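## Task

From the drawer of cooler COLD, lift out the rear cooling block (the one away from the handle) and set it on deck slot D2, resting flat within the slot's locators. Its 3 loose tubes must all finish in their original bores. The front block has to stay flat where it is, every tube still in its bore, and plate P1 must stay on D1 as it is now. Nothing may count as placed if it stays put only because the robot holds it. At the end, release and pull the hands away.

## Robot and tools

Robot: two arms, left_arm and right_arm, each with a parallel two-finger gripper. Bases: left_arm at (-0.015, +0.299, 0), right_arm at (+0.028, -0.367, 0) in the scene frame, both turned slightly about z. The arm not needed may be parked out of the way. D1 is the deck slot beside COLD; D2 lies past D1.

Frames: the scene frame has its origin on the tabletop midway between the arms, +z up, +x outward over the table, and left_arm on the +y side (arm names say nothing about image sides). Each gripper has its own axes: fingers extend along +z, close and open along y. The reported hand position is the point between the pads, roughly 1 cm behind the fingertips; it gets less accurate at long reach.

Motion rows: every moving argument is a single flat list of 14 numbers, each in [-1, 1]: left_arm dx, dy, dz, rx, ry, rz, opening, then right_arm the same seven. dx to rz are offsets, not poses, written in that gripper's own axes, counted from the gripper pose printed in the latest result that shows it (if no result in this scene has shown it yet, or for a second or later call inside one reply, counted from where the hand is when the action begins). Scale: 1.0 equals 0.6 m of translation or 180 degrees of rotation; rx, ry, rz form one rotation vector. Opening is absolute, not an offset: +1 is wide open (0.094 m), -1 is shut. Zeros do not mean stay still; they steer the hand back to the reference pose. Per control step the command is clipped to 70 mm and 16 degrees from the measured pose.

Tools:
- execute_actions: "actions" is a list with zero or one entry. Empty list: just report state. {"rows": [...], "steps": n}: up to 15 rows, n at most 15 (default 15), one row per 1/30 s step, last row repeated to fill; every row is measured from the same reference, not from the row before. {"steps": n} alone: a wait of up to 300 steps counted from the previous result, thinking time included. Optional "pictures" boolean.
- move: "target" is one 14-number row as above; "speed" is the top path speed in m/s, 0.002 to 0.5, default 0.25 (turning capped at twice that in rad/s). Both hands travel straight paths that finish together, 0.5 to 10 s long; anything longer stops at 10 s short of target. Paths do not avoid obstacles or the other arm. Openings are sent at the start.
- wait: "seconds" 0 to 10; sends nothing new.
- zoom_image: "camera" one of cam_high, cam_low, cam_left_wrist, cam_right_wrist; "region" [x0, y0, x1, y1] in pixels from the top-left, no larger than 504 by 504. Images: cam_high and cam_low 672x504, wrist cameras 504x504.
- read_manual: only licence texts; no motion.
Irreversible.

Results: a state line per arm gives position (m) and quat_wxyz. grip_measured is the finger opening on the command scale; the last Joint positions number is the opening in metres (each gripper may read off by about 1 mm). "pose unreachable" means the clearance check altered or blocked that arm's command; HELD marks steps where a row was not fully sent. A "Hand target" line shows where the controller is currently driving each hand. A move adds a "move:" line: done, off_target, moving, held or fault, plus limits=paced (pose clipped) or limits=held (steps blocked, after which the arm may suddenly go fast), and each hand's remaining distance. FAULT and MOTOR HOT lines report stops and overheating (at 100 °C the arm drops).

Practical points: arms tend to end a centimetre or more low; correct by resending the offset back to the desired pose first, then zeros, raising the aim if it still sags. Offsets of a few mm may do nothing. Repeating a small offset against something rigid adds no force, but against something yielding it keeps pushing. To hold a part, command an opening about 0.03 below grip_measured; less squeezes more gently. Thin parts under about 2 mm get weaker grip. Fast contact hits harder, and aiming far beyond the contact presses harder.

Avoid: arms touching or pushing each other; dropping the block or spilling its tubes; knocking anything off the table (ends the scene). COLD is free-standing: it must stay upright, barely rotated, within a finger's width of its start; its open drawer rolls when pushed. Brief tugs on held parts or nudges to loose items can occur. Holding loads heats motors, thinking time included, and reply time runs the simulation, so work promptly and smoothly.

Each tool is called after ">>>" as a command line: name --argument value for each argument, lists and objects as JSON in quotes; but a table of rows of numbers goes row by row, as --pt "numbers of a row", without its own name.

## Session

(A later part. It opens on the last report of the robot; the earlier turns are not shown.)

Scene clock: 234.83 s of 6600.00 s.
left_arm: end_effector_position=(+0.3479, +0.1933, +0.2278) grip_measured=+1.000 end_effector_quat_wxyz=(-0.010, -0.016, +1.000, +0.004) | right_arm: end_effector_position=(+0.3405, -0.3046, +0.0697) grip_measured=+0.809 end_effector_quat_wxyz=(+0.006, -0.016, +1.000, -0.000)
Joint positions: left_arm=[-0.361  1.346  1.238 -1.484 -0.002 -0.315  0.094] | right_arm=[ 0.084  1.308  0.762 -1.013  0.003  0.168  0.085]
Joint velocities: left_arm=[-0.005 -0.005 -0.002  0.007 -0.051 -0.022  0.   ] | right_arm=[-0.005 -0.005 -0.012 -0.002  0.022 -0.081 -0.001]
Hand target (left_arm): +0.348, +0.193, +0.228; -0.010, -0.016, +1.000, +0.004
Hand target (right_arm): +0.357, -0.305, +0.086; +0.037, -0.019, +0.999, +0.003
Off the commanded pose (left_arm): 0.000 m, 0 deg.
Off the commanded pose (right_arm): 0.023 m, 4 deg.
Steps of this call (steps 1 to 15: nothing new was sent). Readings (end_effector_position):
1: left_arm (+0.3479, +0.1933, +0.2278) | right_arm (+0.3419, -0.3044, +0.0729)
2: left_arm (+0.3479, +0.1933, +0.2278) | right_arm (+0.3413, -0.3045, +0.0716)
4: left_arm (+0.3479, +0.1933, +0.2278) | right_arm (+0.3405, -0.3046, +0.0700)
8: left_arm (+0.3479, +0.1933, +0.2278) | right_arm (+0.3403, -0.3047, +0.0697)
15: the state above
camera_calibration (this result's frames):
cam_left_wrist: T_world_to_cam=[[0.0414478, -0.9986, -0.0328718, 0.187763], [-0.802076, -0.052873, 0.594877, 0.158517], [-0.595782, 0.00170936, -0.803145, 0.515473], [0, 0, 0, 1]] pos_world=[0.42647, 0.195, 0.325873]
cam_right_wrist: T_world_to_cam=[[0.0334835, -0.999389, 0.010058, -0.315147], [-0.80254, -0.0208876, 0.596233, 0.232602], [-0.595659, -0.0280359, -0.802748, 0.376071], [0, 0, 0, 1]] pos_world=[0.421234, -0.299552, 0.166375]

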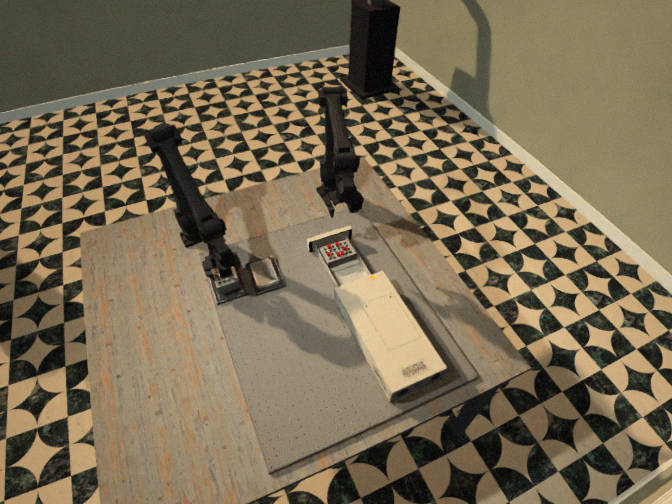

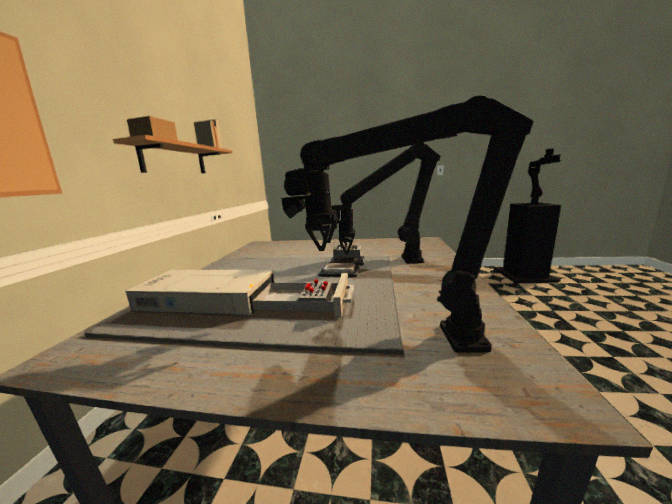

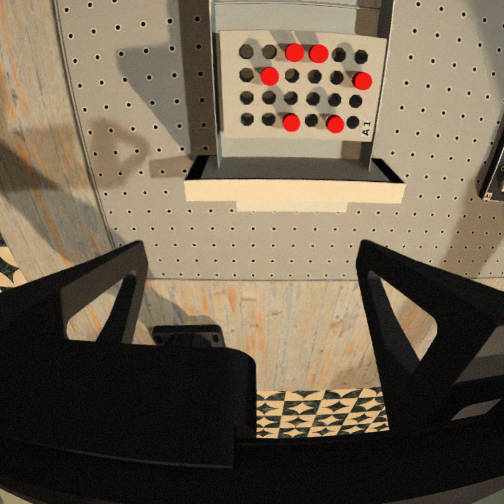

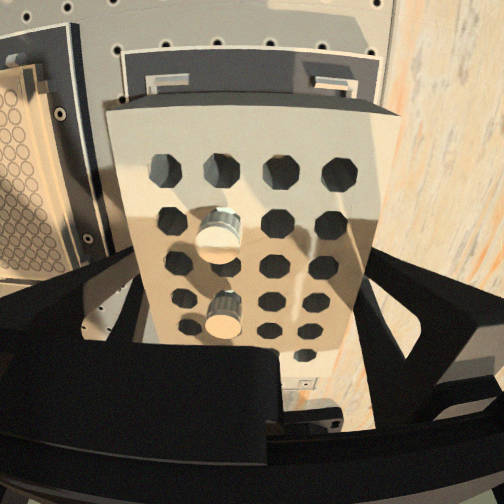

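>>> execute_actions --actions '[{"rows":[[0,0,0,0,0,0,1,-0.028,0,-0.025,-0.002,-0.019,-0.002,0.765],[0,0,0,0,0,0,1,-0.028,0.001,-0.023,-0.002,-0.019,-0.002,0.765],[0,0,0,0,0,0,1,-0.028,0.002,-0.021,-0.002,-0.018,-0.002,0.765],[0,0,0,0,0,0,1,-0.028,0.003,-0.019,-0.002,-0.018,-0.002,0.765],[0,0,0,0,0,0,1,-0.028,0.004,-0.017,-0.003,-0.017,-0.002,0.765],[0,0,0,0,0,0,1,-0.028,0.005,-0.015,-0.003,-0.017,-0.002,0.765],[0,0,0,0,0,0,1,-0.028,0.005,-0.013,-0.003,-0.017,-0.002,0.765],[0,0,0,0,0,0,1,-0.028,0.005,-0.011,-0.003,-0.017,-0.002,0.765],[0,0,0,0,0,0,1,-0.028,0.005,-0.009,-0.003,-0.017,-0.002,0.765],[0,0,0,0,0,0,1,-0.028,0.005,-0.008,-0.003,-0.017,-0.002,0.765],[0,0,0,0,0,0,1,-0.028,0.005,-0.007,-0.003,-0.017,-0.002,0.765]]}]' --pictures false

>>> wait --seconds 0.3

>>> zoom_image --camera "cam_right_wrist" --region '[90,40,410,140]'

>>> zoom_image --camera "cam_low" --region '[310,230,390,290]'

Scene clock: 243.67 s of 6600.00 s.
left_arm: end_effector_position=(+0.3479, +0.1933, +0.2278) grip_measured=+1.000 end_effector_quat_wxyz=(-0.010, -0.016, +1.000, +0.004) | right_arm: end_effector_position=(+0.3419, -0.3044, +0.0599) grip_measured=+0.809 end_effector_quat_wxyz=(+0.005, -0.016, +1.000, -0.000)
Joint positions: left_arm=[-0.361  1.346  1.238 -1.484 -0.002 -0.315  0.094] | right_arm=[ 0.084  1.33   0.752 -0.984  0.003  0.168  0.085]
Joint velocities: left_arm=[-0.005  0.005 -0.012  0.027 -0.066  0.022  0.   ] | right_arm=[-0.005  0.005 -0.032 -0.012  0.007  0.022  0.   ]
Hand target (left_arm): +0.348, +0.193, +0.228; -0.010, -0.016, +1.000, +0.004
Hand target (right_arm): +0.357, -0.301, +0.074; +0.033, -0.019, +0.999, +0.004
Off the commanded pose (left_arm): 0.000 m, 0 deg.
Off the commanded pose (right_arm): 0.021 m, 3 deg.
Steps of this call (steps 1 to 90: nothing new was sent; then 5.33 s passed at rest; steps 91 to 105: all 15 steps of this action). Readings (end_effector_position):
91: left_arm (+0.3479, +0.1933, +0.2278) | right_arm (+0.3405, -0.3046, +0.0697)
92: left_arm (+0.3479, +0.1933, +0.2278) | right_arm (+0.3406, -0.3046, +0.0697)
94: left_arm (+0.3479, +0.1933, +0.2278) | right_arm (+0.3411, -0.3045, +0.0694)
98: left_arm (+0.3479, +0.1933, +0.2278) | right_arm (+0.3430, -0.3041, +0.0671)
105: the state above

Scene clock: 243.97 s of 6600.00 s.
left_arm: end_effector_position=(+0.3479, +0.1933, +0.2278) grip_measured=+1.000 end_effector_quat_wxyz=(-0.010, -0.016, +1.000, +0.004) | right_arm: end_effector_position=(+0.3410, -0.3045, +0.0592) grip_measured=+0.809 end_effector_quat_wxyz=(+0.004, -0.016, +1.000, -0.001)
Joint positions: left_arm=[-0.361  1.346  1.238 -1.484 -0.002 -0.315  0.094] | right_arm=[ 0.084  1.331  0.75  -0.984  0.003  0.168  0.085]
Joint velocities: left_arm=[ 0.015 -0.024  0.012 -0.012 -0.007  0.022  0.   ] | right_arm=[-0.005  0.005 -0.007  0.012 -0.022  0.11   0.001]
Hand target (left_arm): +0.348, +0.193, +0.228; -0.010, -0.016, +1.000, +0.004
Hand target (right_arm): +0.357, -0.301, +0.074; +0.033, -0.019, +0.999, +0.004
Off the commanded pose (left_arm): 0.000 m, 0 deg.
Off the commanded pose (right_arm): 0.022 m, 3 deg.
Steps of this call (steps 1 to 9: nothing new was sent). Readings (end_effector_position):
1: left_arm (+0.3479, +0.1933, +0.2278) | right_arm (+0.3415, -0.3044, +0.0596)
2: left_arm (+0.3479, +0.1933, +0.2278) | right_arm (+0.3411, -0.3045, +0.0593)
4: left_arm (+0.3479, +0.1933, +0.2278) | right_arm (+0.3410, -0.3045, +0.0592)
8: left_arm (+0.3479, +0.1933, +0.2278) | right_arm (+0.3410, -0.3045, +0.0592)
9: the state above
camera_calibration (this result's frames):
cam_left_wrist: T_world_to_cam=[[0.0414478, -0.9986, -0.0328718, 0.187763], [-0.802076, -0.052873, 0.594877, 0.158517], [-0.595782, 0.00170936, -0.803145, 0.515473], [0, 0, 0, 1]] pos_world=[0.42647, 0.195, 0.325873]
cam_right_wrist: T_world_to_cam=[[0.0335384, -0.999378, 0.010942, -0.315032], [-0.799408, -0.0202534, 0.600448, 0.238078], [-0.599852, -0.0288852, -0.799589, 0.368942], [0, 0, 0, 1]] pos_world=[0.422198, -0.299357, 0.155496]

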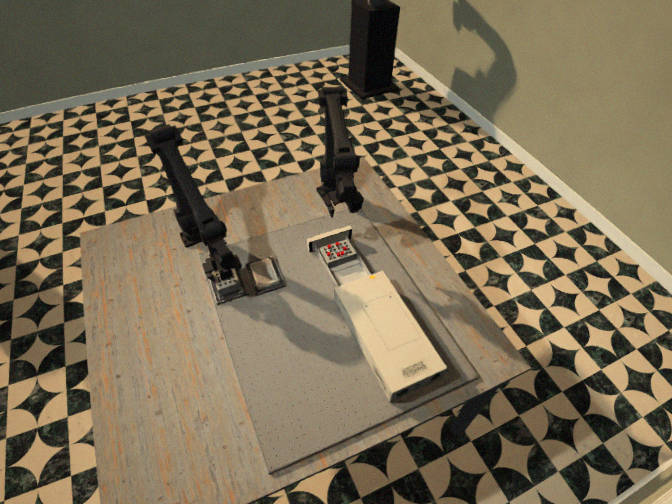

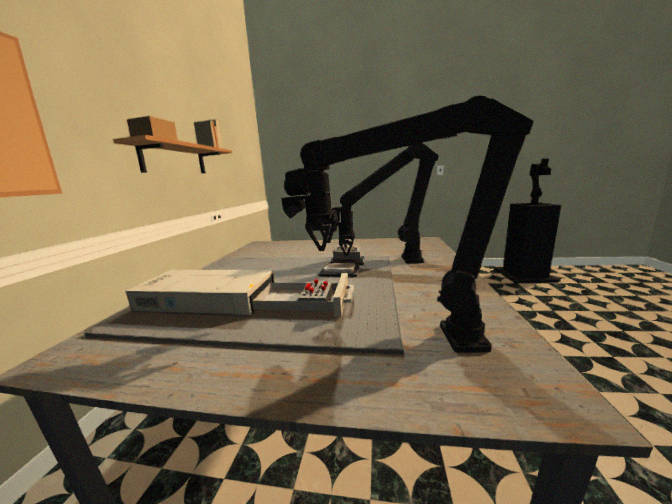

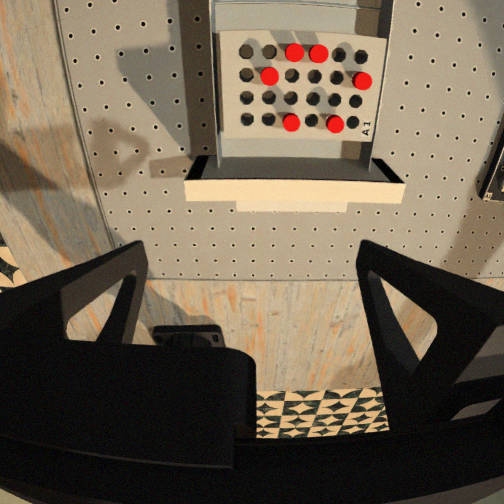

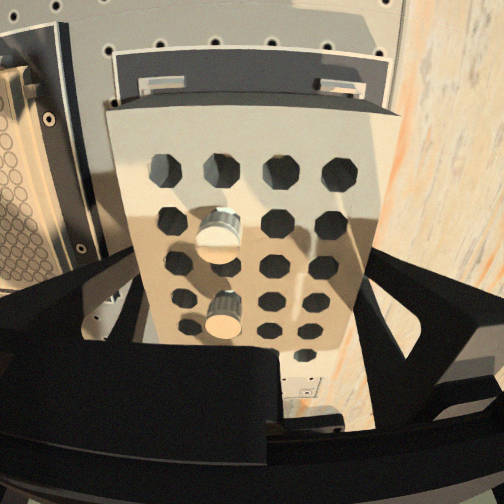

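Region (90, 40, 410, 140) of cam_right_wrist's 504x504 image, scaled by 1.575, with more detail than that image has; it fills the top 158 rows of this view, and the rest is white.

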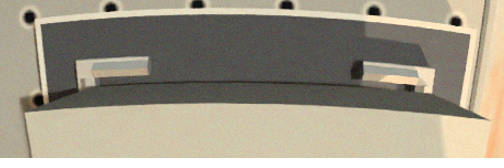

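Region (310, 230, 390, 290) of cam_low's 672x504 image, scaled by 6.300, with more detail than that image has; it fills the top 378 rows of this view, and the rest is white.

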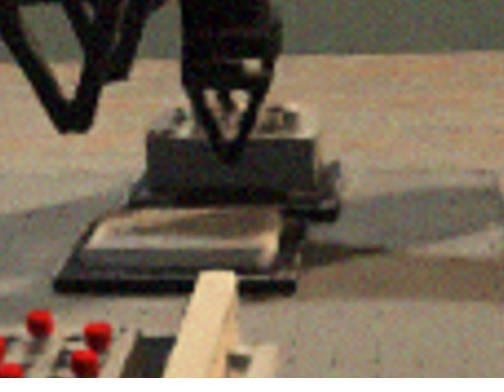

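>>> zoom_image --camera "cam_right_wrist" --region '[100,65,200,125]'

>>> zoom_image --camera "cam_right_wrist" --region '[305,65,405,125]'

Region (100, 65, 200, 125) of cam_right_wrist's 504x504 image, scaled by 5.040, with more detail than that image has; it fills the top 302 rows of this view, and the rest is white.

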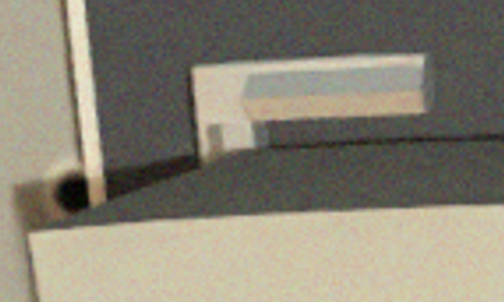

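Region (305, 65, 405, 125) of cam_right_wrist's 504x504 image, scaled by 5.040, with more detail than that image has; it fills the top 302 rows of this view, and the rest is white.

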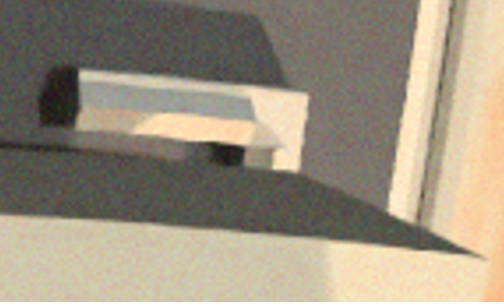

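>>> execute_actions --actions '[{"rows":[[0,0,0,0,0,0,1,-0.027,0.007,-0.025,-0.003,-0.018,-0.002,0.765],[0,0,0,0,0,0,1,-0.027,0.009,-0.025,-0.003,-0.018,-0.002,0.765],[0,0,0,0,0,0,1,-0.027,0.011,-0.025,-0.003,-0.018,-0.002,0.765],[0,0,0,0,0,0,1,-0.026,0.012,-0.025,-0.003,-0.018,-0.002,0.765],[0,0,0,0,0,0,1,-0.026,0.013,-0.025,-0.003,-0.018,-0.003,0.765],[0,0,0,0,0,0,1,-0.026,0.014,-0.025,-0.003,-0.018,-0.004,0.765],[0,0,0,0,0,0,1,-0.026,0.015,-0.025,-0.003,-0.018,-0.004,0.765],[0,0,0,0,0,0,1,-0.026,0.016,-0.025,-0.003,-0.018,-0.004,0.765]]}]' --pictures false

Scene clock: 254.07 s of 6600.00 s.
left_arm: end_effector_position=(+0.3479, +0.1933, +0.2278) grip_measured=+1.000 end_effector_quat_wxyz=(-0.010, -0.016, +1.000, +0.004) | right_arm: end_effector_position=(+0.3406, -0.3023, +0.0592) grip_measured=+0.809 end_effector_quat_wxyz=(+0.004, -0.019, +1.000, -0.001)
Joint positions: left_arm=[-0.361  1.346  1.238 -1.484 -0.002 -0.315  0.094] | right_arm=[ 0.091  1.331  0.75  -0.983  0.003  0.168  0.085]
Joint velocities: left_arm=[-0.015  0.005 -0.007  0.002  0.022  0.007  0.   ] | right_arm=[-0.015 -0.015  0.002  0.007  0.022  0.051  0.   ]
Hand target (left_arm): +0.348, +0.193, +0.228; -0.010, -0.016, +1.000, +0.004
Hand target (right_arm): +0.356, -0.295, +0.074; +0.032, -0.022, +0.999, +0.004
Off the commanded pose (left_arm): 0.000 m, 0 deg.
Off the commanded pose (right_arm): 0.023 m, 3 deg.
Steps of this call (steps 1 to 90: nothing new was sent; then 6.60 s passed at rest; steps 91 to 105: all 15 steps of this action). Readings (end_effector_position):
91: left_arm (+0.3479, +0.1933, +0.2278) | right_arm (+0.3411, -0.3045, +0.0592)
92: left_arm (+0.3479, +0.1933, +0.2278) | right_arm (+0.3411, -0.3045, +0.0592)
94: left_arm (+0.3479, +0.1933, +0.2278) | right_arm (+0.3411, -0.3045, +0.0592)
98: left_arm (+0.3479, +0.1933, +0.2278) | right_arm (+0.3410, -0.3040, +0.0592)
105: the state above

Moved 2.2 mm. Descend slowly.

>>> execute_actions --actions '[{"rows":[[0,0,0,0,0,0,1,-0.026,0.006,-0.024,-0.003,-0.018,0,0.765],[0,0,0,0,0,0,1,-0.026,0.005,-0.023,-0.003,-0.018,0.001,0.765],[0,0,0,0,0,0,1,-0.026,0.005,-0.022,-0.003,-0.017,0.002,0.765],[0,0,0,0,0,0,1,-0.026,0.005,-0.021,-0.003,-0.017,0.003,0.765],[0,0,0,0,0,0,1,-0.026,0.005,-0.02,-0.003,-0.017,0.003,0.765],[0,0,0,0,0,0,1,-0.026,0.005,-0.019,-0.003,-0.017,0.003,0.765],[0,0,0,0,0,0,1,-0.026,0.005,-0.018,-0.003,-0.017,0.003,0.765],[0,0,0,0,0,0,1,-0.026,0.005,-0.017,-0.003,-0.017,0.003,0.765],[0,0,0,0,0,0,1,-0.026,0.005,-0.016,-0.003,-0.017,0.003,0.765],[0,0,0,0,0,0,1,-0.026,0.005,-0.015,-0.003,-0.017,0.003,0.765],[0,0,0,0,0,0,1,-0.026,0.005,-0.014,-0.003,-0.017,0.003,0.765],[0,0,0,0,0,0,1,-0.026,0.005,-0.013,-0.003,-0.017,0.003,0.765],[0,0,0,0,0,0,1,-0.026,0.005,-0.012,-0.003,-0.017,0.003,0.765],[0,0,0,0,0,0,1,-0.026,0.005,-0.011,-0.003,-0.017,0.003,0.765],[0,0,0,0,0,0,1,-0.026,0.005,-0.01,-0.003,-0.017,0.003,0.765]]}]' --pictures false

>>> wait --seconds 0.4

>>> zoom_image --camera "cam_right_wrist" --region '[100,65,200,125]'

>>> zoom_image --camera "cam_right_wrist" --region '[305,65,405,125]'

Scene clock: 263.07 s of 6600.00 s.
left_arm: end_effector_position=(+0.3479, +0.1933, +0.2278) grip_measured=+1.000 end_effector_quat_wxyz=(-0.010, -0.016, +1.000, +0.004) | right_arm: end_effector_position=(+0.3421, -0.3020, +0.0547) grip_measured=+0.809 end_effector_quat_wxyz=(+0.006, -0.019, +1.000, -0.000)
Joint positions: left_arm=[-0.361  1.346  1.238 -1.484 -0.002 -0.315  0.094] | right_arm=[ 0.091  1.34   0.745 -0.964  0.003  0.168  0.085]
Joint velocities: left_arm=[ 0.005 -0.024  0.007 -0.002  0.081  0.037  0.   ] | right_arm=[-0.005  0.044 -0.056  0.042 -0.051  0.051  0.001]
Hand target (left_arm): +0.348, +0.193, +0.228; -0.010, -0.016, +1.000, +0.004
Hand target (right_arm): +0.356, -0.299, +0.066; +0.030, -0.015, +0.999, +0.004
Off the commanded pose (left_arm): 0.000 m, 0 deg.
Off the commanded pose (right_arm): 0.018 m, 3 deg.
Steps of this call (steps 1 to 90: nothing new was sent; then 5.50 s passed at rest; steps 91 to 105: all 15 steps of this action). Readings (end_effector_position):
91: left_arm (+0.3479, +0.1933, +0.2278) | right_arm (+0.3406, -0.3023, +0.0592)
92: left_arm (+0.3479, +0.1933, +0.2278) | right_arm (+0.3406, -0.3023, +0.0592)
94: left_arm (+0.3479, +0.1933, +0.2278) | right_arm (+0.3406, -0.3023, +0.0592)
98: left_arm (+0.3479, +0.1933, +0.2278) | right_arm (+0.3418, -0.3020, +0.0588)
105: the state above

Scene clock: 263.47 s of 6600.00 s.
left_arm: end_effector_position=(+0.3479, +0.1933, +0.2278) grip_measured=+1.000 end_effector_quat_wxyz=(-0.010, -0.016, +1.000, +0.004) | right_arm: end_effector_position=(+0.3422, -0.3019, +0.0532) grip_measured=+0.809 end_effector_quat_wxyz=(+0.006, -0.019, +1.000, -0.000)
Joint positions: left_arm=[-0.361  1.346  1.238 -1.484 -0.002 -0.315  0.094] | right_arm=[ 0.091  1.343  0.743 -0.959  0.003  0.169  0.085]
Joint velocities: left_arm=[-0.015 -0.015  0.007  0.017  0.066 -0.022  0.   ] | right_arm=[ 0.005 -0.005 -0.002 -0.017 -0.037 -0.007  0.   ]
Hand target (left_arm): +0.348, +0.193, +0.228; -0.010, -0.016, +1.000, +0.004
Hand target (right_arm): +0.356, -0.299, +0.066; +0.031, -0.015, +0.999, +0.004
Off the commanded pose (left_arm): 0.000 m, 0 deg.
Off the commanded pose (right_arm): 0.019 m, 3 deg.
Steps of this call (steps 1 to 12: nothing new was sent). Readings (end_effector_position):
1: left_arm (+0.3479, +0.1933, +0.2278) | right_arm (+0.3418, -0.3020, +0.0539)
2: left_arm (+0.3479, +0.1933, +0.2278) | right_arm (+0.3419, -0.3020, +0.0534)
4: left_arm (+0.3479, +0.1933, +0.2278) | right_arm (+0.3422, -0.3019, +0.0533)
8: left_arm (+0.3479, +0.1933, +0.2278) | right_arm (+0.3422, -0.3019, +0.0532)
12: the state above
camera_calibration (this result's frames):
cam_left_wrist: T_world_to_cam=[[0.0414478, -0.9986, -0.0328718, 0.187763], [-0.802076, -0.052873, 0.594877, 0.158517], [-0.595782, 0.00170936, -0.803145, 0.515473], [0, 0, 0, 1]] pos_world=[0.42647, 0.195, 0.325873]
cam_right_wrist: T_world_to_cam=[[0.0403526, -0.999134, 0.0101799, -0.314605], [-0.801932, -0.0263071, 0.596836, 0.241966], [-0.596051, -0.0322475, -0.802299, 0.362785], [0, 0, 0, 1]] pos_world=[0.422974, -0.296268, 0.14985]

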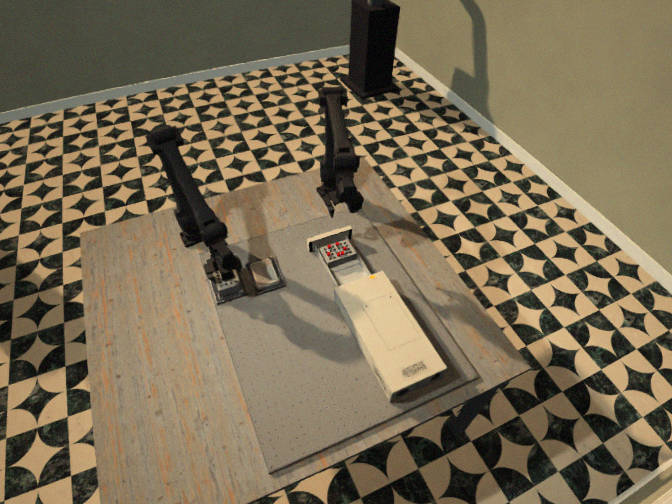

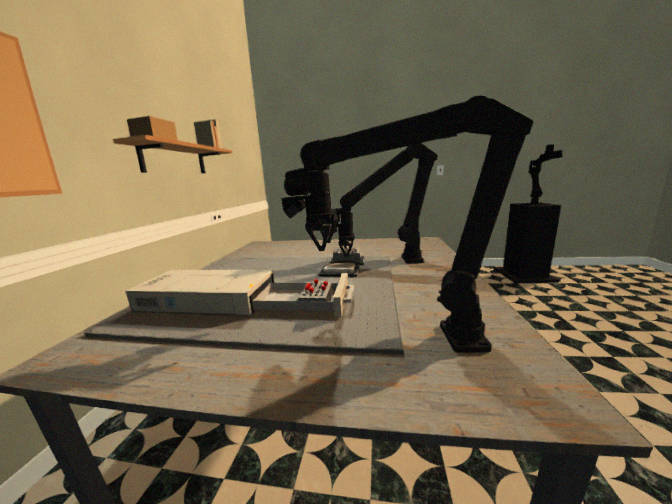

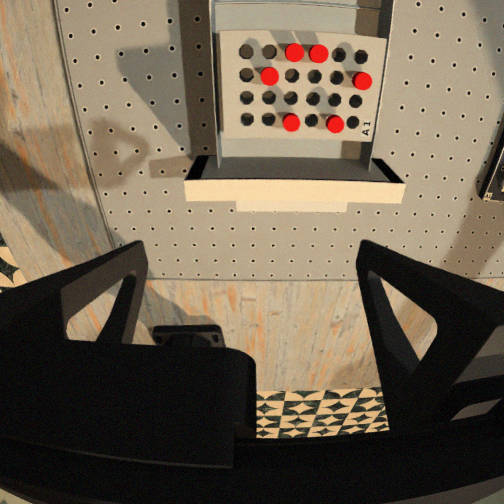

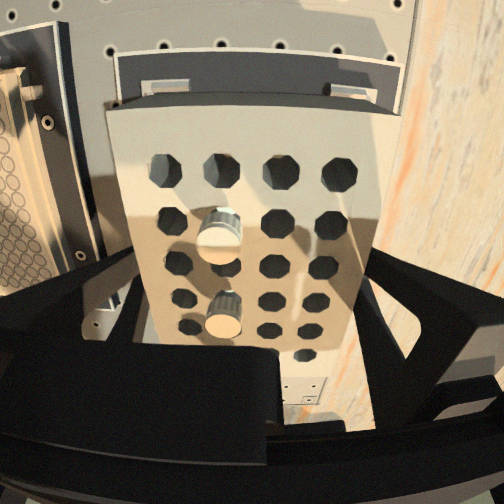

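Region (100, 65, 200, 125) of cam_right_wrist's 504x504 image, scaled by 5.040, with more detail than that image has; it fills the top 302 rows of this view, and the rest is white.

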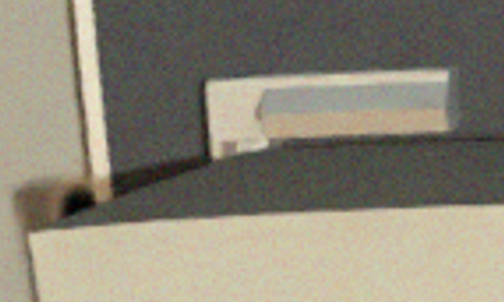

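Region (305, 65, 405, 125) of cam_right_wrist's 504x504 image, scaled by 5.040, with more detail than that image has; it fills the top 302 rows of this view, and the rest is white.

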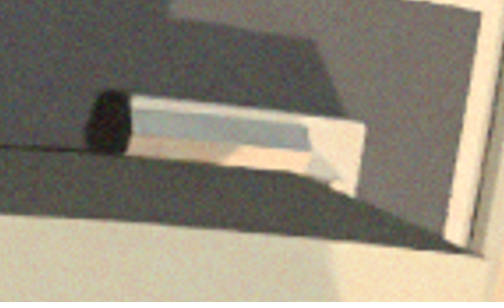

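>>> execute_actions --actions '[{"rows":[[0,0,0,0,0,0,1,-0.022,0.004,-0.021,-0.003,-0.015,0.003,0.765],[0,0,0,0,0,0,1,-0.021,0.003,-0.021,-0.003,-0.014,0.004,0.765],[0,0,0,0,0,0,1,-0.02,0.003,-0.021,-0.003,-0.013,0.005,0.765],[0,0,0,0,0,0,1,-0.019,0.003,-0.021,-0.003,-0.0125,0.006,0.765],[0,0,0,0,0,0,1,-0.019,0.003,-0.021,-0.003,-0.0125,0.0065,0.765]]}]'

>>> zoom_image --camera "cam_right_wrist" --region '[100,65,200,125]'

>>> zoom_image --camera "cam_right_wrist" --region '[305,65,405,125]'

Scene clock: 272.53 s of 6600.00 s.
left_arm: end_effector_position=(+0.3479, +0.1933, +0.2278) grip_measured=+1.000 end_effector_quat_wxyz=(-0.010, -0.016, +1.000, +0.004) | right_arm: end_effector_position=(+0.3422, -0.3019, +0.0532) grip_measured=+0.809 end_effector_quat_wxyz=(+0.006, -0.018, +1.000, -0.000)
Joint positions: left_arm=[-0.361  1.346  1.238 -1.484 -0.002 -0.315  0.094] | right_arm=[ 0.091  1.343  0.743 -0.959  0.003  0.171  0.085]
Joint velocities: left_arm=[-0.015 -0.005 -0.002 -0.007 -0.081  0.022  0.   ] | right_arm=[ 0.005 -0.005  0.032  0.017  0.007 -0.037  0.   ]
Hand target (left_arm): +0.348, +0.193, +0.228; -0.010, -0.016, +1.000, +0.004
Hand target (right_arm): +0.353, -0.300, +0.066; +0.025, -0.009, +1.000, +0.005
Off the commanded pose (left_arm): 0.000 m, 0 deg.
Off the commanded pose (right_arm): 0.017 m, 3 deg.
Steps of this call (steps 1 to 90: nothing new was sent; then 5.57 s passed at rest; steps 91 to 105: all 15 steps of this action). Readings (end_effector_position):
91: left_arm (+0.3479, +0.1933, +0.2278) | right_arm (+0.3422, -0.3019, +0.0532)
92: left_arm (+0.3479, +0.1933, +0.2278) | right_arm (+0.3422, -0.3019, +0.0532)
94: left_arm (+0.3479, +0.1933, +0.2278) | right_arm (+0.3422, -0.3019, +0.0532)
98: left_arm (+0.3479, +0.1933, +0.2278) | right_arm (+0.3422, -0.3019, +0.0532)
105: the state above
camera_calibration (this result's frames):
cam_left_wrist: T_world_to_cam=[[0.0414478, -0.9986, -0.0328718, 0.187763], [-0.802076, -0.052873, 0.594877, 0.158517], [-0.595782, 0.00170936, -0.803145, 0.515473], [0, 0, 0, 1]] pos_world=[0.42647, 0.195, 0.325873]
cam_right_wrist: T_world_to_cam=[[0.0384469, -0.999209, 0.0101579, -0.313974], [-0.801981, -0.0247907, 0.596835, 0.242441], [-0.596111, -0.0310929, -0.8023, 0.363154], [0, 0, 0, 1]] pos_world=[0.422984, -0.296424, 0.14985]

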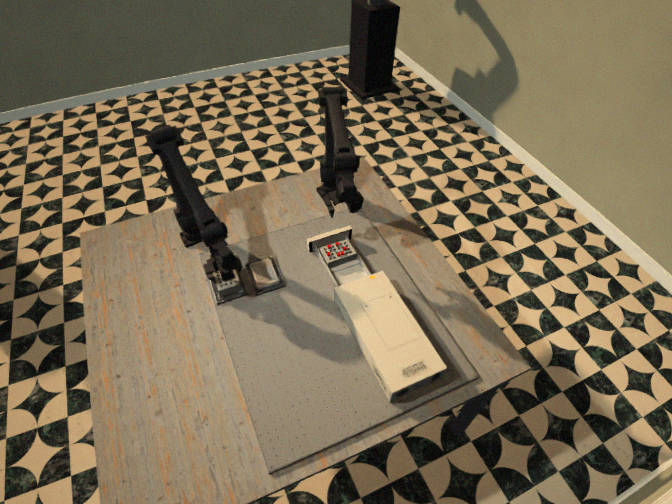

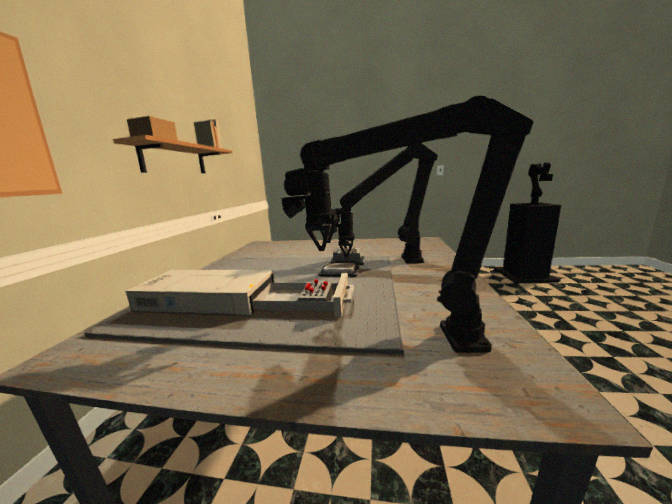

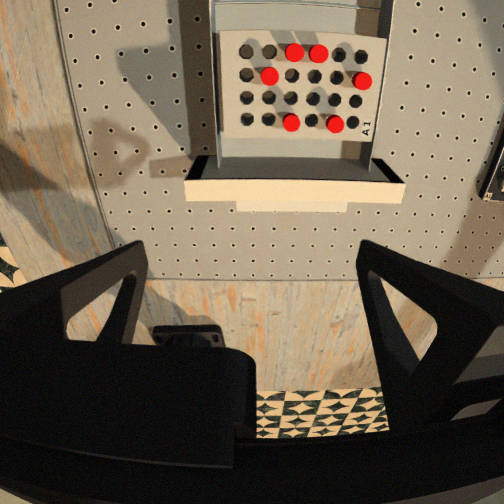

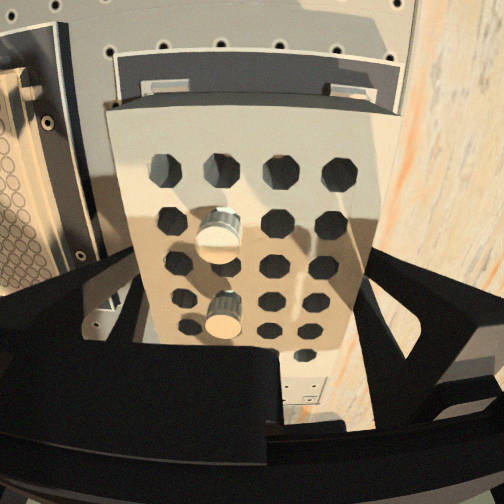

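Region (100, 65, 200, 125) of cam_right_wrist's 504x504 image, scaled by 5.040, with more detail than that image has; it fills the top 302 rows of this view, and the rest is white.

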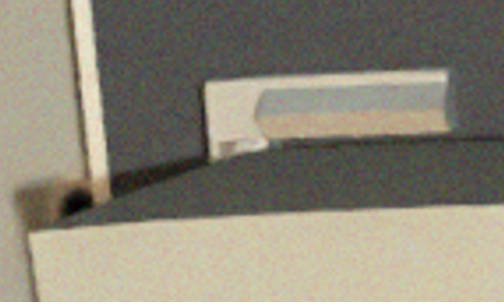

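Region (305, 65, 405, 125) of cam_right_wrist's 504x504 image, scaled by 5.040, with more detail than that image has; it fills the top 302 rows of this view, and the rest is white.

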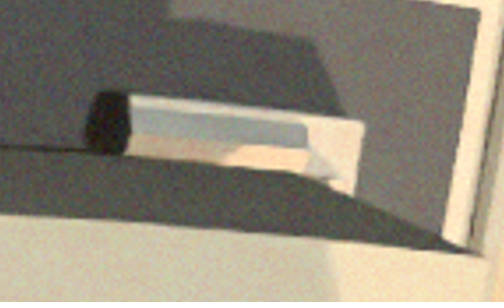

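>>> execute_actions --actions '[{"rows":[[0,0,0,0,0,0,1,-0.019,0.001,-0.022,-0.003,-0.0125,0.007,0.765],[0,0,0,0,0,0,1,-0.019,-0.001,-0.022,-0.003,-0.0125,0.008,0.765],[0,0,0,0,0,0,1,-0.019,-0.003,-0.022,-0.003,-0.0125,0.009,0.765],[0,0,0,0,0,0,1,-0.019,-0.004,-0.022,-0.003,-0.0125,0.01,0.765],[0,0,0,0,0,0,1,-0.019,-0.005,-0.022,-0.003,-0.0125,0.011,0.765],[0,0,0,0,0,0,1,-0.019,-0.006,-0.022,-0.003,-0.0125,0.012,0.765]]}]' --pictures false

Scene clock: 278.67 s of 6600.00 s.
left_arm: end_effector_position=(+0.3479, +0.1933, +0.2278) grip_measured=+1.000 end_effector_quat_wxyz=(-0.010, -0.016, +1.000, +0.004) | right_arm: end_effector_position=(+0.3425, -0.3031, +0.0532) grip_measured=+0.809 end_effector_quat_wxyz=(+0.006, -0.015, +1.000, -0.000)
Joint positions: left_arm=[-0.361  1.346  1.238 -1.484 -0.002 -0.315  0.094] | right_arm=[ 0.087  1.343  0.743 -0.959  0.003  0.174  0.085]
Joint velocities: left_arm=[-0.015 -0.005  0.002  0.007 -0.007 -0.037  0.   ] | right_arm=[-0.005  0.005  0.012  0.022 -0.007  0.051 -0.   ]
Hand target (left_arm): +0.348, +0.193, +0.228; -0.010, -0.016, +1.000, +0.004
Hand target (right_arm): +0.353, -0.305, +0.066; +0.025, +0.001, +1.000, +0.005
Off the commanded pose (left_arm): 0.000 m, 0 deg.
Off the commanded pose (right_arm): 0.017 m, 3 deg.
Steps of this call (steps 1 to 90: nothing new was sent; then 2.63 s passed at rest; steps 91 to 105: all 15 steps of this action). Readings (end_effector_position):
91: left_arm (+0.3479, +0.1933, +0.2278) | right_arm (+0.3422, -0.3019, +0.0532)
92: left_arm (+0.3479, +0.1933, +0.2278) | right_arm (+0.3422, -0.3019, +0.0532)
94: left_arm (+0.3479, +0.1933, +0.2278) | right_arm (+0.3422, -0.3019, +0.0532)
98: left_arm (+0.3479, +0.1933, +0.2278) | right_arm (+0.3423, -0.3024, +0.0532)
105: the state above

Good. Descend.

>>> execute_actions --actions '[{"rows":[[0,0,0,0,0,0,1,-0.018,0.002,-0.021,-0.003,-0.0125,0.003,0.765],[0,0,0,0,0,0,1,-0.018,0.002,-0.02,-0.003,-0.0125,0.003,0.765],[0,0,0,0,0,0,1,-0.018,0.002,-0.019,-0.003,-0.012,0.003,0.765],[0,0,0,0,0,0,1,-0.018,0.002,-0.018,-0.003,-0.012,0.003,0.765],[0,0,0,0,0,0,1,-0.018,0.002,-0.017,-0.003,-0.012,0.003,0.765],[0,0,0,0,0,0,1,-0.018,0.002,-0.016,-0.003,-0.012,0.003,0.765],[0,0,0,0,0,0,1,-0.018,0.002,-0.015,-0.003,-0.012,0.003,0.765],[0,0,0,0,0,0,1,-0.018,0.002,-0.014,-0.003,-0.012,0.003,0.765],[0,0,0,0,0,0,1,-0.018,0.002,-0.013,-0.003,-0.012,0.003,0.765],[0,0,0,0,0,0,1,-0.018,0.002,-0.012,-0.003,-0.012,0.003,0.765],[0,0,0,0,0,0,1,-0.018,0.002,-0.011,-0.003,-0.012,0.003,0.765],[0,0,0,0,0,0,1,-0.018,0.002,-0.01,-0.003,-0.012,0.003,0.765],[0,0,0,0,0,0,1,-0.018,0.002,-0.009,-0.003,-0.012,0.003,0.765],[0,0,0,0,0,0,1,-0.018,0.002,-0.008,-0.003,-0.012,0.003,0.765],[0,0,0,0,0,0,1,-0.018,0.002,-0.007,-0.003,-0.012,0.003,0.765]]}]' --pictures false

>>> wait --seconds 0.4

>>> zoom_image --camera "cam_right_wrist" --region '[100,65,200,125]'

>>> zoom_image --camera "cam_right_wrist" --region '[305,65,405,125]'

Scene clock: 287.27 s of 6600.00 s.
left_arm: end_effector_position=(+0.3479, +0.1933, +0.2278) grip_measured=+1.000 end_effector_quat_wxyz=(-0.010, -0.016, +1.000, +0.004) | right_arm: end_effector_position=(+0.3418, -0.3030, +0.0499) grip_measured=+0.809 end_effector_quat_wxyz=(+0.005, -0.015, +1.000, +0.000)
Joint positions: left_arm=[-0.361  1.346  1.238 -1.484 -0.002 -0.315  0.094] | right_arm=[ 0.087  1.349  0.738 -0.95   0.001  0.174  0.085]
Joint velocities: left_arm=[-0.005 -0.005 -0.007  0.007  0.022 -0.037  0.   ] | right_arm=[-0.015  0.015  0.012  0.002 -0.022  0.022 -0.001]
Hand target (left_arm): +0.348, +0.193, +0.228; -0.010, -0.016, +1.000, +0.004
Hand target (right_arm): +0.353, -0.302, +0.058; +0.024, -0.010, +1.000, +0.005
Off the commanded pose (left_arm): 0.000 m, 0 deg.
Off the commanded pose (right_arm): 0.014 m, 2 deg.
Steps of this call (steps 1 to 90: nothing new was sent; then 5.10 s passed at rest; steps 91 to 105: all 15 steps of this action). Readings (end_effector_position):
91: left_arm (+0.3479, +0.1933, +0.2278) | right_arm (+0.3423, -0.3032, +0.0531)
92: left_arm (+0.3479, +0.1933, +0.2278) | right_arm (+0.3421, -0.3032, +0.0530)
94: left_arm (+0.3479, +0.1933, +0.2278) | right_arm (+0.3414, -0.3033, +0.0525)
98: left_arm (+0.3479, +0.1933, +0.2278) | right_arm (+0.3416, -0.3033, +0.0522)
105: the state above

Scene clock: 287.67 s of 6600.00 s.
left_arm: end_effector_position=(+0.3479, +0.1933, +0.2278) grip_measured=+1.000 end_effector_quat_wxyz=(-0.010, -0.016, +1.000, +0.004) | right_arm: end_effector_position=(+0.3418, -0.3030, +0.0499) grip_measured=+0.809 end_effector_quat_wxyz=(+0.005, -0.015, +1.000, +0.000)
Joint positions: left_arm=[-0.361  1.346  1.238 -1.484 -0.002 -0.315  0.094] | right_arm=[ 0.087  1.349  0.738 -0.95   0.001  0.174  0.085]
Joint velocities: left_arm=[-0.015 -0.005  0.002  0.007  0.037 -0.022  0.   ] | right_arm=[ 0.005 -0.005  0.022 -0.022 -0.007  0.037 -0.   ]
Hand target (left_arm): +0.348, +0.193, +0.228; -0.010, -0.016, +1.000, +0.004
Hand target (right_arm): +0.353, -0.302, +0.058; +0.025, -0.010, +1.000, +0.005
Off the commanded pose (left_arm): 0.000 m, 0 deg.
Off the commanded pose (right_arm): 0.014 m, 2 deg.
Steps of this call (steps 1 to 12: nothing new was sent). Readings (end_effector_position):
1: left_arm (+0.3479, +0.1933, +0.2278) | right_arm (+0.3418, -0.3030, +0.0499)
2: left_arm (+0.3479, +0.1933, +0.2278) | right_arm (+0.3418, -0.3030, +0.0499)
4: left_arm (+0.3479, +0.1933, +0.2278) | right_arm (+0.3418, -0.3030, +0.0499)
8: left_arm (+0.3479, +0.1933, +0.2278) | right_arm (+0.3418, -0.3030, +0.0499)
12: the state above
camera_calibration (this result's frames):
cam_left_wrist: T_world_to_cam=[[0.0414478, -0.9986, -0.0328718, 0.187763], [-0.802076, -0.052873, 0.594877, 0.158517], [-0.595782, 0.00170936, -0.803145, 0.515473], [0, 0, 0, 1]] pos_world=[0.42647, 0.195, 0.325873]
cam_right_wrist: T_world_to_cam=[[0.031237, -0.999473, 0.00887625, -0.312546], [-0.801062, -0.0197229, 0.598256, 0.24516], [-0.597765, -0.0257982, -0.801256, 0.362359], [0, 0, 0, 1]] pos_world=[0.422757, -0.298198, 0.146448]

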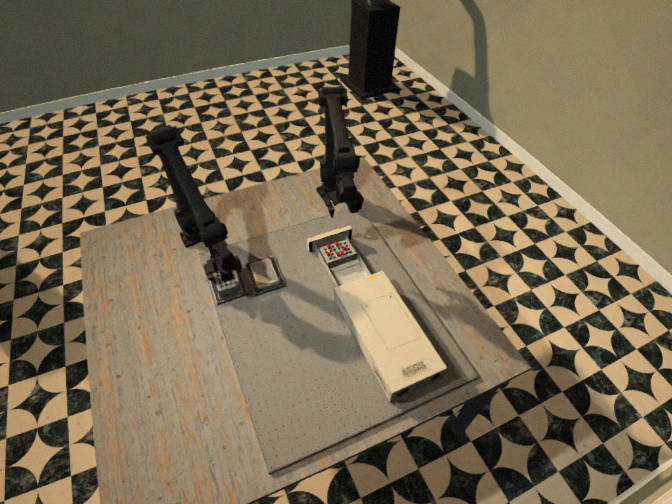

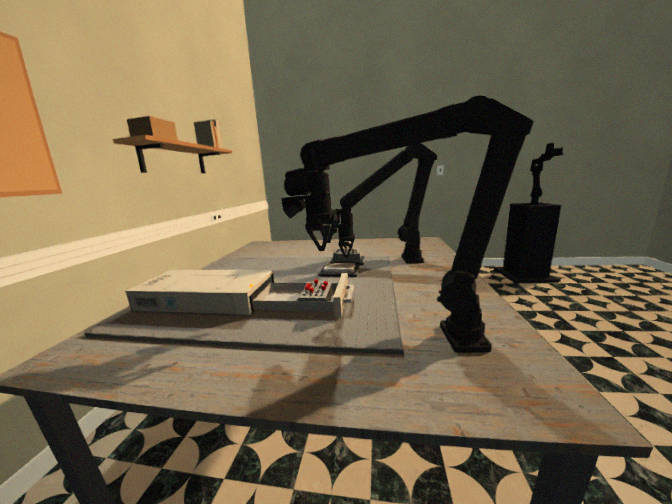

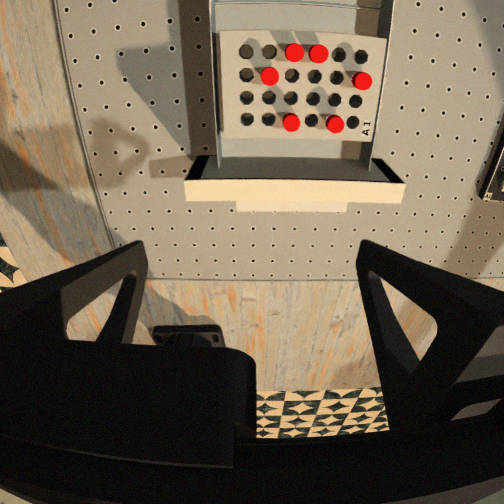

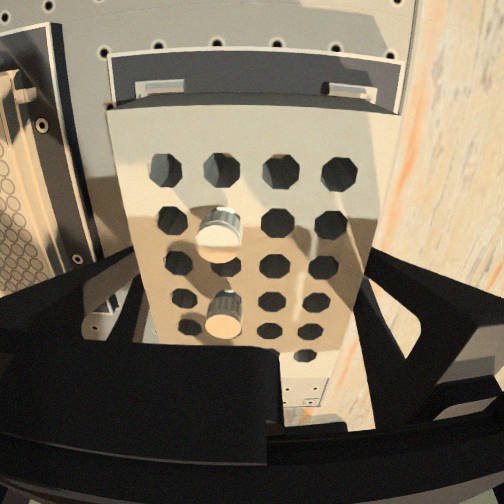

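Region (100, 65, 200, 125) of cam_right_wrist's 504x504 image, scaled by 5.040, with more detail than that image has; it fills the top 302 rows of this view, and the rest is white.

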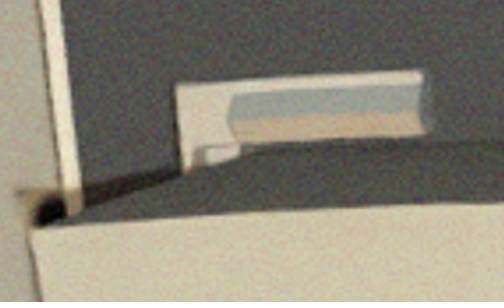

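Region (305, 65, 405, 125) of cam_right_wrist's 504x504 image, scaled by 5.040, with more detail than that image has; it fills the top 302 rows of this view, and the rest is white.

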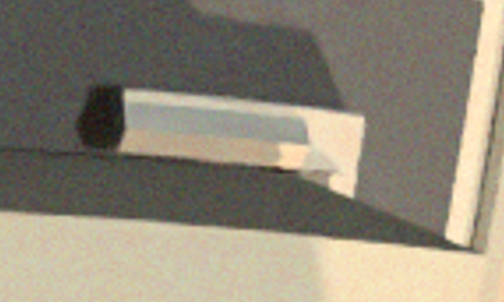

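>>> execute_actions --actions '[{"rows":[[0,0,0,0,0,0,1,-0.018,0.002,-0.012,-0.003,-0.012,0.002,0.765],[0,0,0,0,0,0,1,-0.018,0.002,-0.011,-0.003,-0.012,0.002,0.765],[0,0,0,0,0,0,1,-0.017,0.002,-0.01,-0.003,-0.011,0.001,0.765],[0,0,0,0,0,0,1,-0.017,0.002,-0.009,-0.003,-0.011,0.001,0.765],[0,0,0,0,0,0,1,-0.016,0.002,-0.008,-0.003,-0.011,0,0.765],[0,0,0,0,0,0,1,-0.016,0.002,-0.007,-0.003,-0.01,0,0.765],[0,0,0,0,0,0,1,-0.016,0.002,-0.006,-0.002,-0.01,0,0.765],[0,0,0,0,0,0,1,-0.015,0.002,-0.005,-0.002,-0.01,0,0.765],[0,0,0,0,0,0,1,-0.015,0.002,-0.004,-0.002,-0.01,0,0.765],[0,0,0,0,0,0,1,-0.015,0.002,-0.003,-0.002,-0.009,0,0.765],[0,0,0,0,0,0,1,-0.014,0.002,-0.002,-0.002,-0.009,0,0.765],[0,0,0,0,0,0,1,-0.014,0.002,-0.001,-0.002,-0.009,0,0.765],[0,0,0,0,0,0,1,-0.014,0.002,0,-0.002,-0.009,0,0.765]]}]' --pictures false

>>> wait --seconds 0.3

>>> zoom_image --camera "cam_right_wrist" --region '[90,40,410,140]'

>>> zoom_image --camera "cam_low" --region '[320,240,380,280]'

Scene clock: 296.00 s of 6600.00 s.
left_arm: end_effector_position=(+0.3479, +0.1933, +0.2278) grip_measured=+1.000 end_effector_quat_wxyz=(-0.010, -0.016, +1.000, +0.004) | right_arm: end_effector_position=(+0.3417, -0.3029, +0.0488) grip_measured=+0.809 end_effector_quat_wxyz=(+0.006, -0.014, +1.000, +0.001)
Joint positions: left_arm=[-0.361  1.346  1.238 -1.484 -0.002 -0.315  0.094] | right_arm=[ 0.087  1.35   0.735 -0.945  0.001  0.175  0.085]
Joint velocities: left_arm=[-0.015 -0.005  0.007  0.007 -0.095 -0.037  0.   ] | right_arm=[-0.015  0.005 -0.017  0.007  0.037  0.11   0.001]
Hand target (left_arm): +0.348, +0.193, +0.228; -0.010, -0.016, +1.000, +0.004
Hand target (right_arm): +0.350, -0.302, +0.050; +0.019, -0.015, +1.000, +0.004
Off the commanded pose (left_arm): 0.000 m, 0 deg.
Off the commanded pose (right_arm): 0.009 m, 2 deg.
Steps of this call (steps 1 to 90: nothing new was sent; then 4.83 s passed at rest; steps 91 to 105: all 15 steps of this action). Readings (end_effector_position):
91: left_arm (+0.3479, +0.1933, +0.2278) | right_arm (+0.3417, -0.3029, +0.0498)
92: left_arm (+0.3479, +0.1933, +0.2278) | right_arm (+0.3416, -0.3030, +0.0497)
94: left_arm (+0.3479, +0.1933, +0.2278) | right_arm (+0.3417, -0.3029, +0.0497)
98: left_arm (+0.3479, +0.1933, +0.2278) | right_arm (+0.3416, -0.3030, +0.0493)
105: the state above

Scene clock: 296.30 s of 6600.00 s.
left_arm: end_effector_position=(+0.3479, +0.1933, +0.2278) grip_measured=+1.000 end_effector_quat_wxyz=(-0.010, -0.016, +1.000, +0.004) | right_arm: end_effector_position=(+0.3418, -0.3029, +0.0480) grip_measured=+0.809 end_effector_quat_wxyz=(+0.006, -0.014, +1.000, +0.001)
Joint positions: left_arm=[-0.361  1.346  1.238 -1.484 -0.002 -0.315  0.094] | right_arm=[ 0.087  1.351  0.734 -0.941  0.001  0.176  0.085]
Joint velocities: left_arm=[-0.005 -0.005 -0.007  0.012  0.037  0.007  0.   ] | right_arm=[ 0.005  0.005 -0.027 -0.017  0.007  0.051 -0.   ]
Hand target (left_arm): +0.348, +0.193, +0.228; -0.010, -0.016, +1.000, +0.004
Hand target (right_arm): +0.350, -0.302, +0.050; +0.019, -0.015, +1.000, +0.004
Off the commanded pose (left_arm): 0.000 m, 0 deg.
Off the commanded pose (right_arm): 0.009 m, 2 deg.
Steps of this call (steps 1 to 9: nothing new was sent). Readings (end_effector_position):
1: left_arm (+0.3479, +0.1933, +0.2278) | right_arm (+0.3417, -0.3029, +0.0488)
2: left_arm (+0.3479, +0.1933, +0.2278) | right_arm (+0.3417, -0.3030, +0.0483)
4: left_arm (+0.3479, +0.1933, +0.2278) | right_arm (+0.3418, -0.3029, +0.0480)
8: left_arm (+0.3479, +0.1933, +0.2278) | right_arm (+0.3418, -0.3029, +0.0480)
9: the state above
camera_calibration (this result's frames):
cam_left_wrist: T_world_to_cam=[[0.0414478, -0.9986, -0.0328718, 0.187763], [-0.802076, -0.052873, 0.594877, 0.158517], [-0.595782, 0.00170936, -0.803145, 0.515473], [0, 0, 0, 1]] pos_world=[0.42647, 0.195, 0.325873]
cam_right_wrist: T_world_to_cam=[[0.0296978, -0.999526, 0.00809043, -0.311914], [-0.802384, -0.019012, 0.596505, 0.247098], [-0.596069, -0.0242065, -0.802568, 0.36074], [0, 0, 0, 1]] pos_world=[0.422557, -0.298336, 0.144646]

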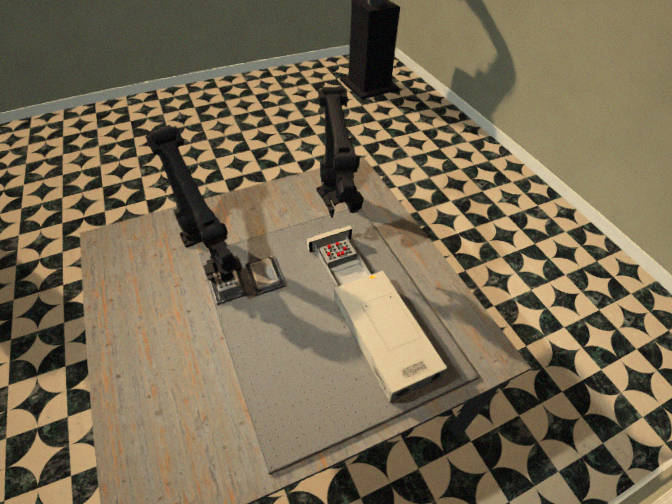

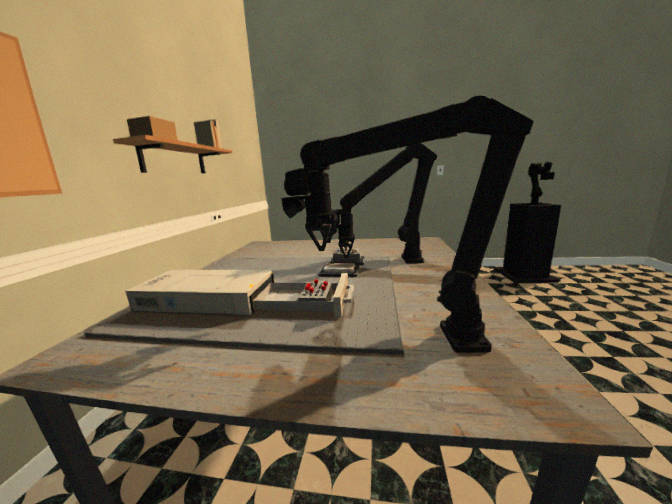

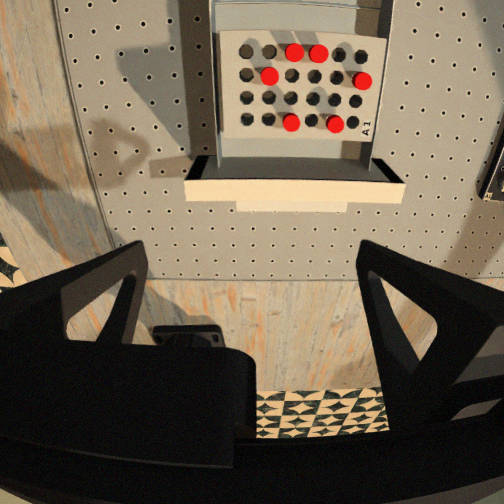

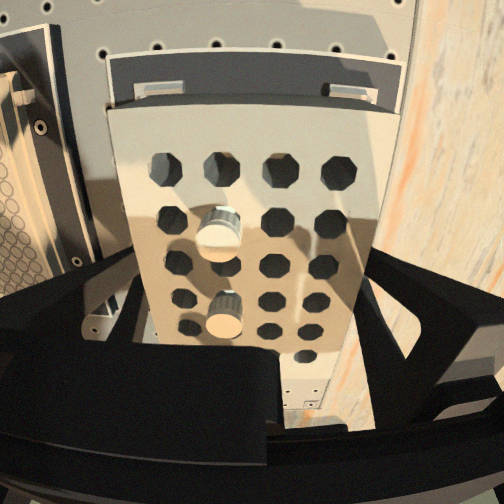

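Region (90, 40, 410, 140) of cam_right_wrist's 504x504 image, scaled by 1.575, with more detail than that image has; it fills the top 158 rows of this view, and the rest is white.

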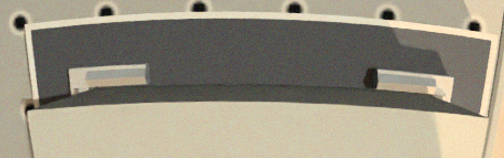

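Region (320, 240, 380, 280) of cam_low's 672x504 image, scaled by 8.400, with more detail than that image has.

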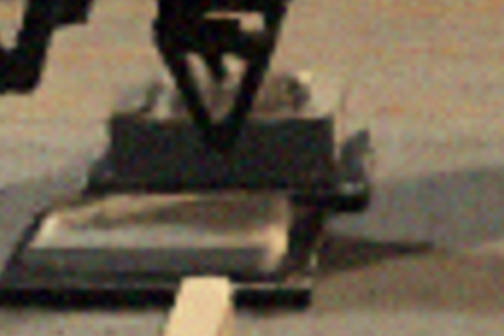

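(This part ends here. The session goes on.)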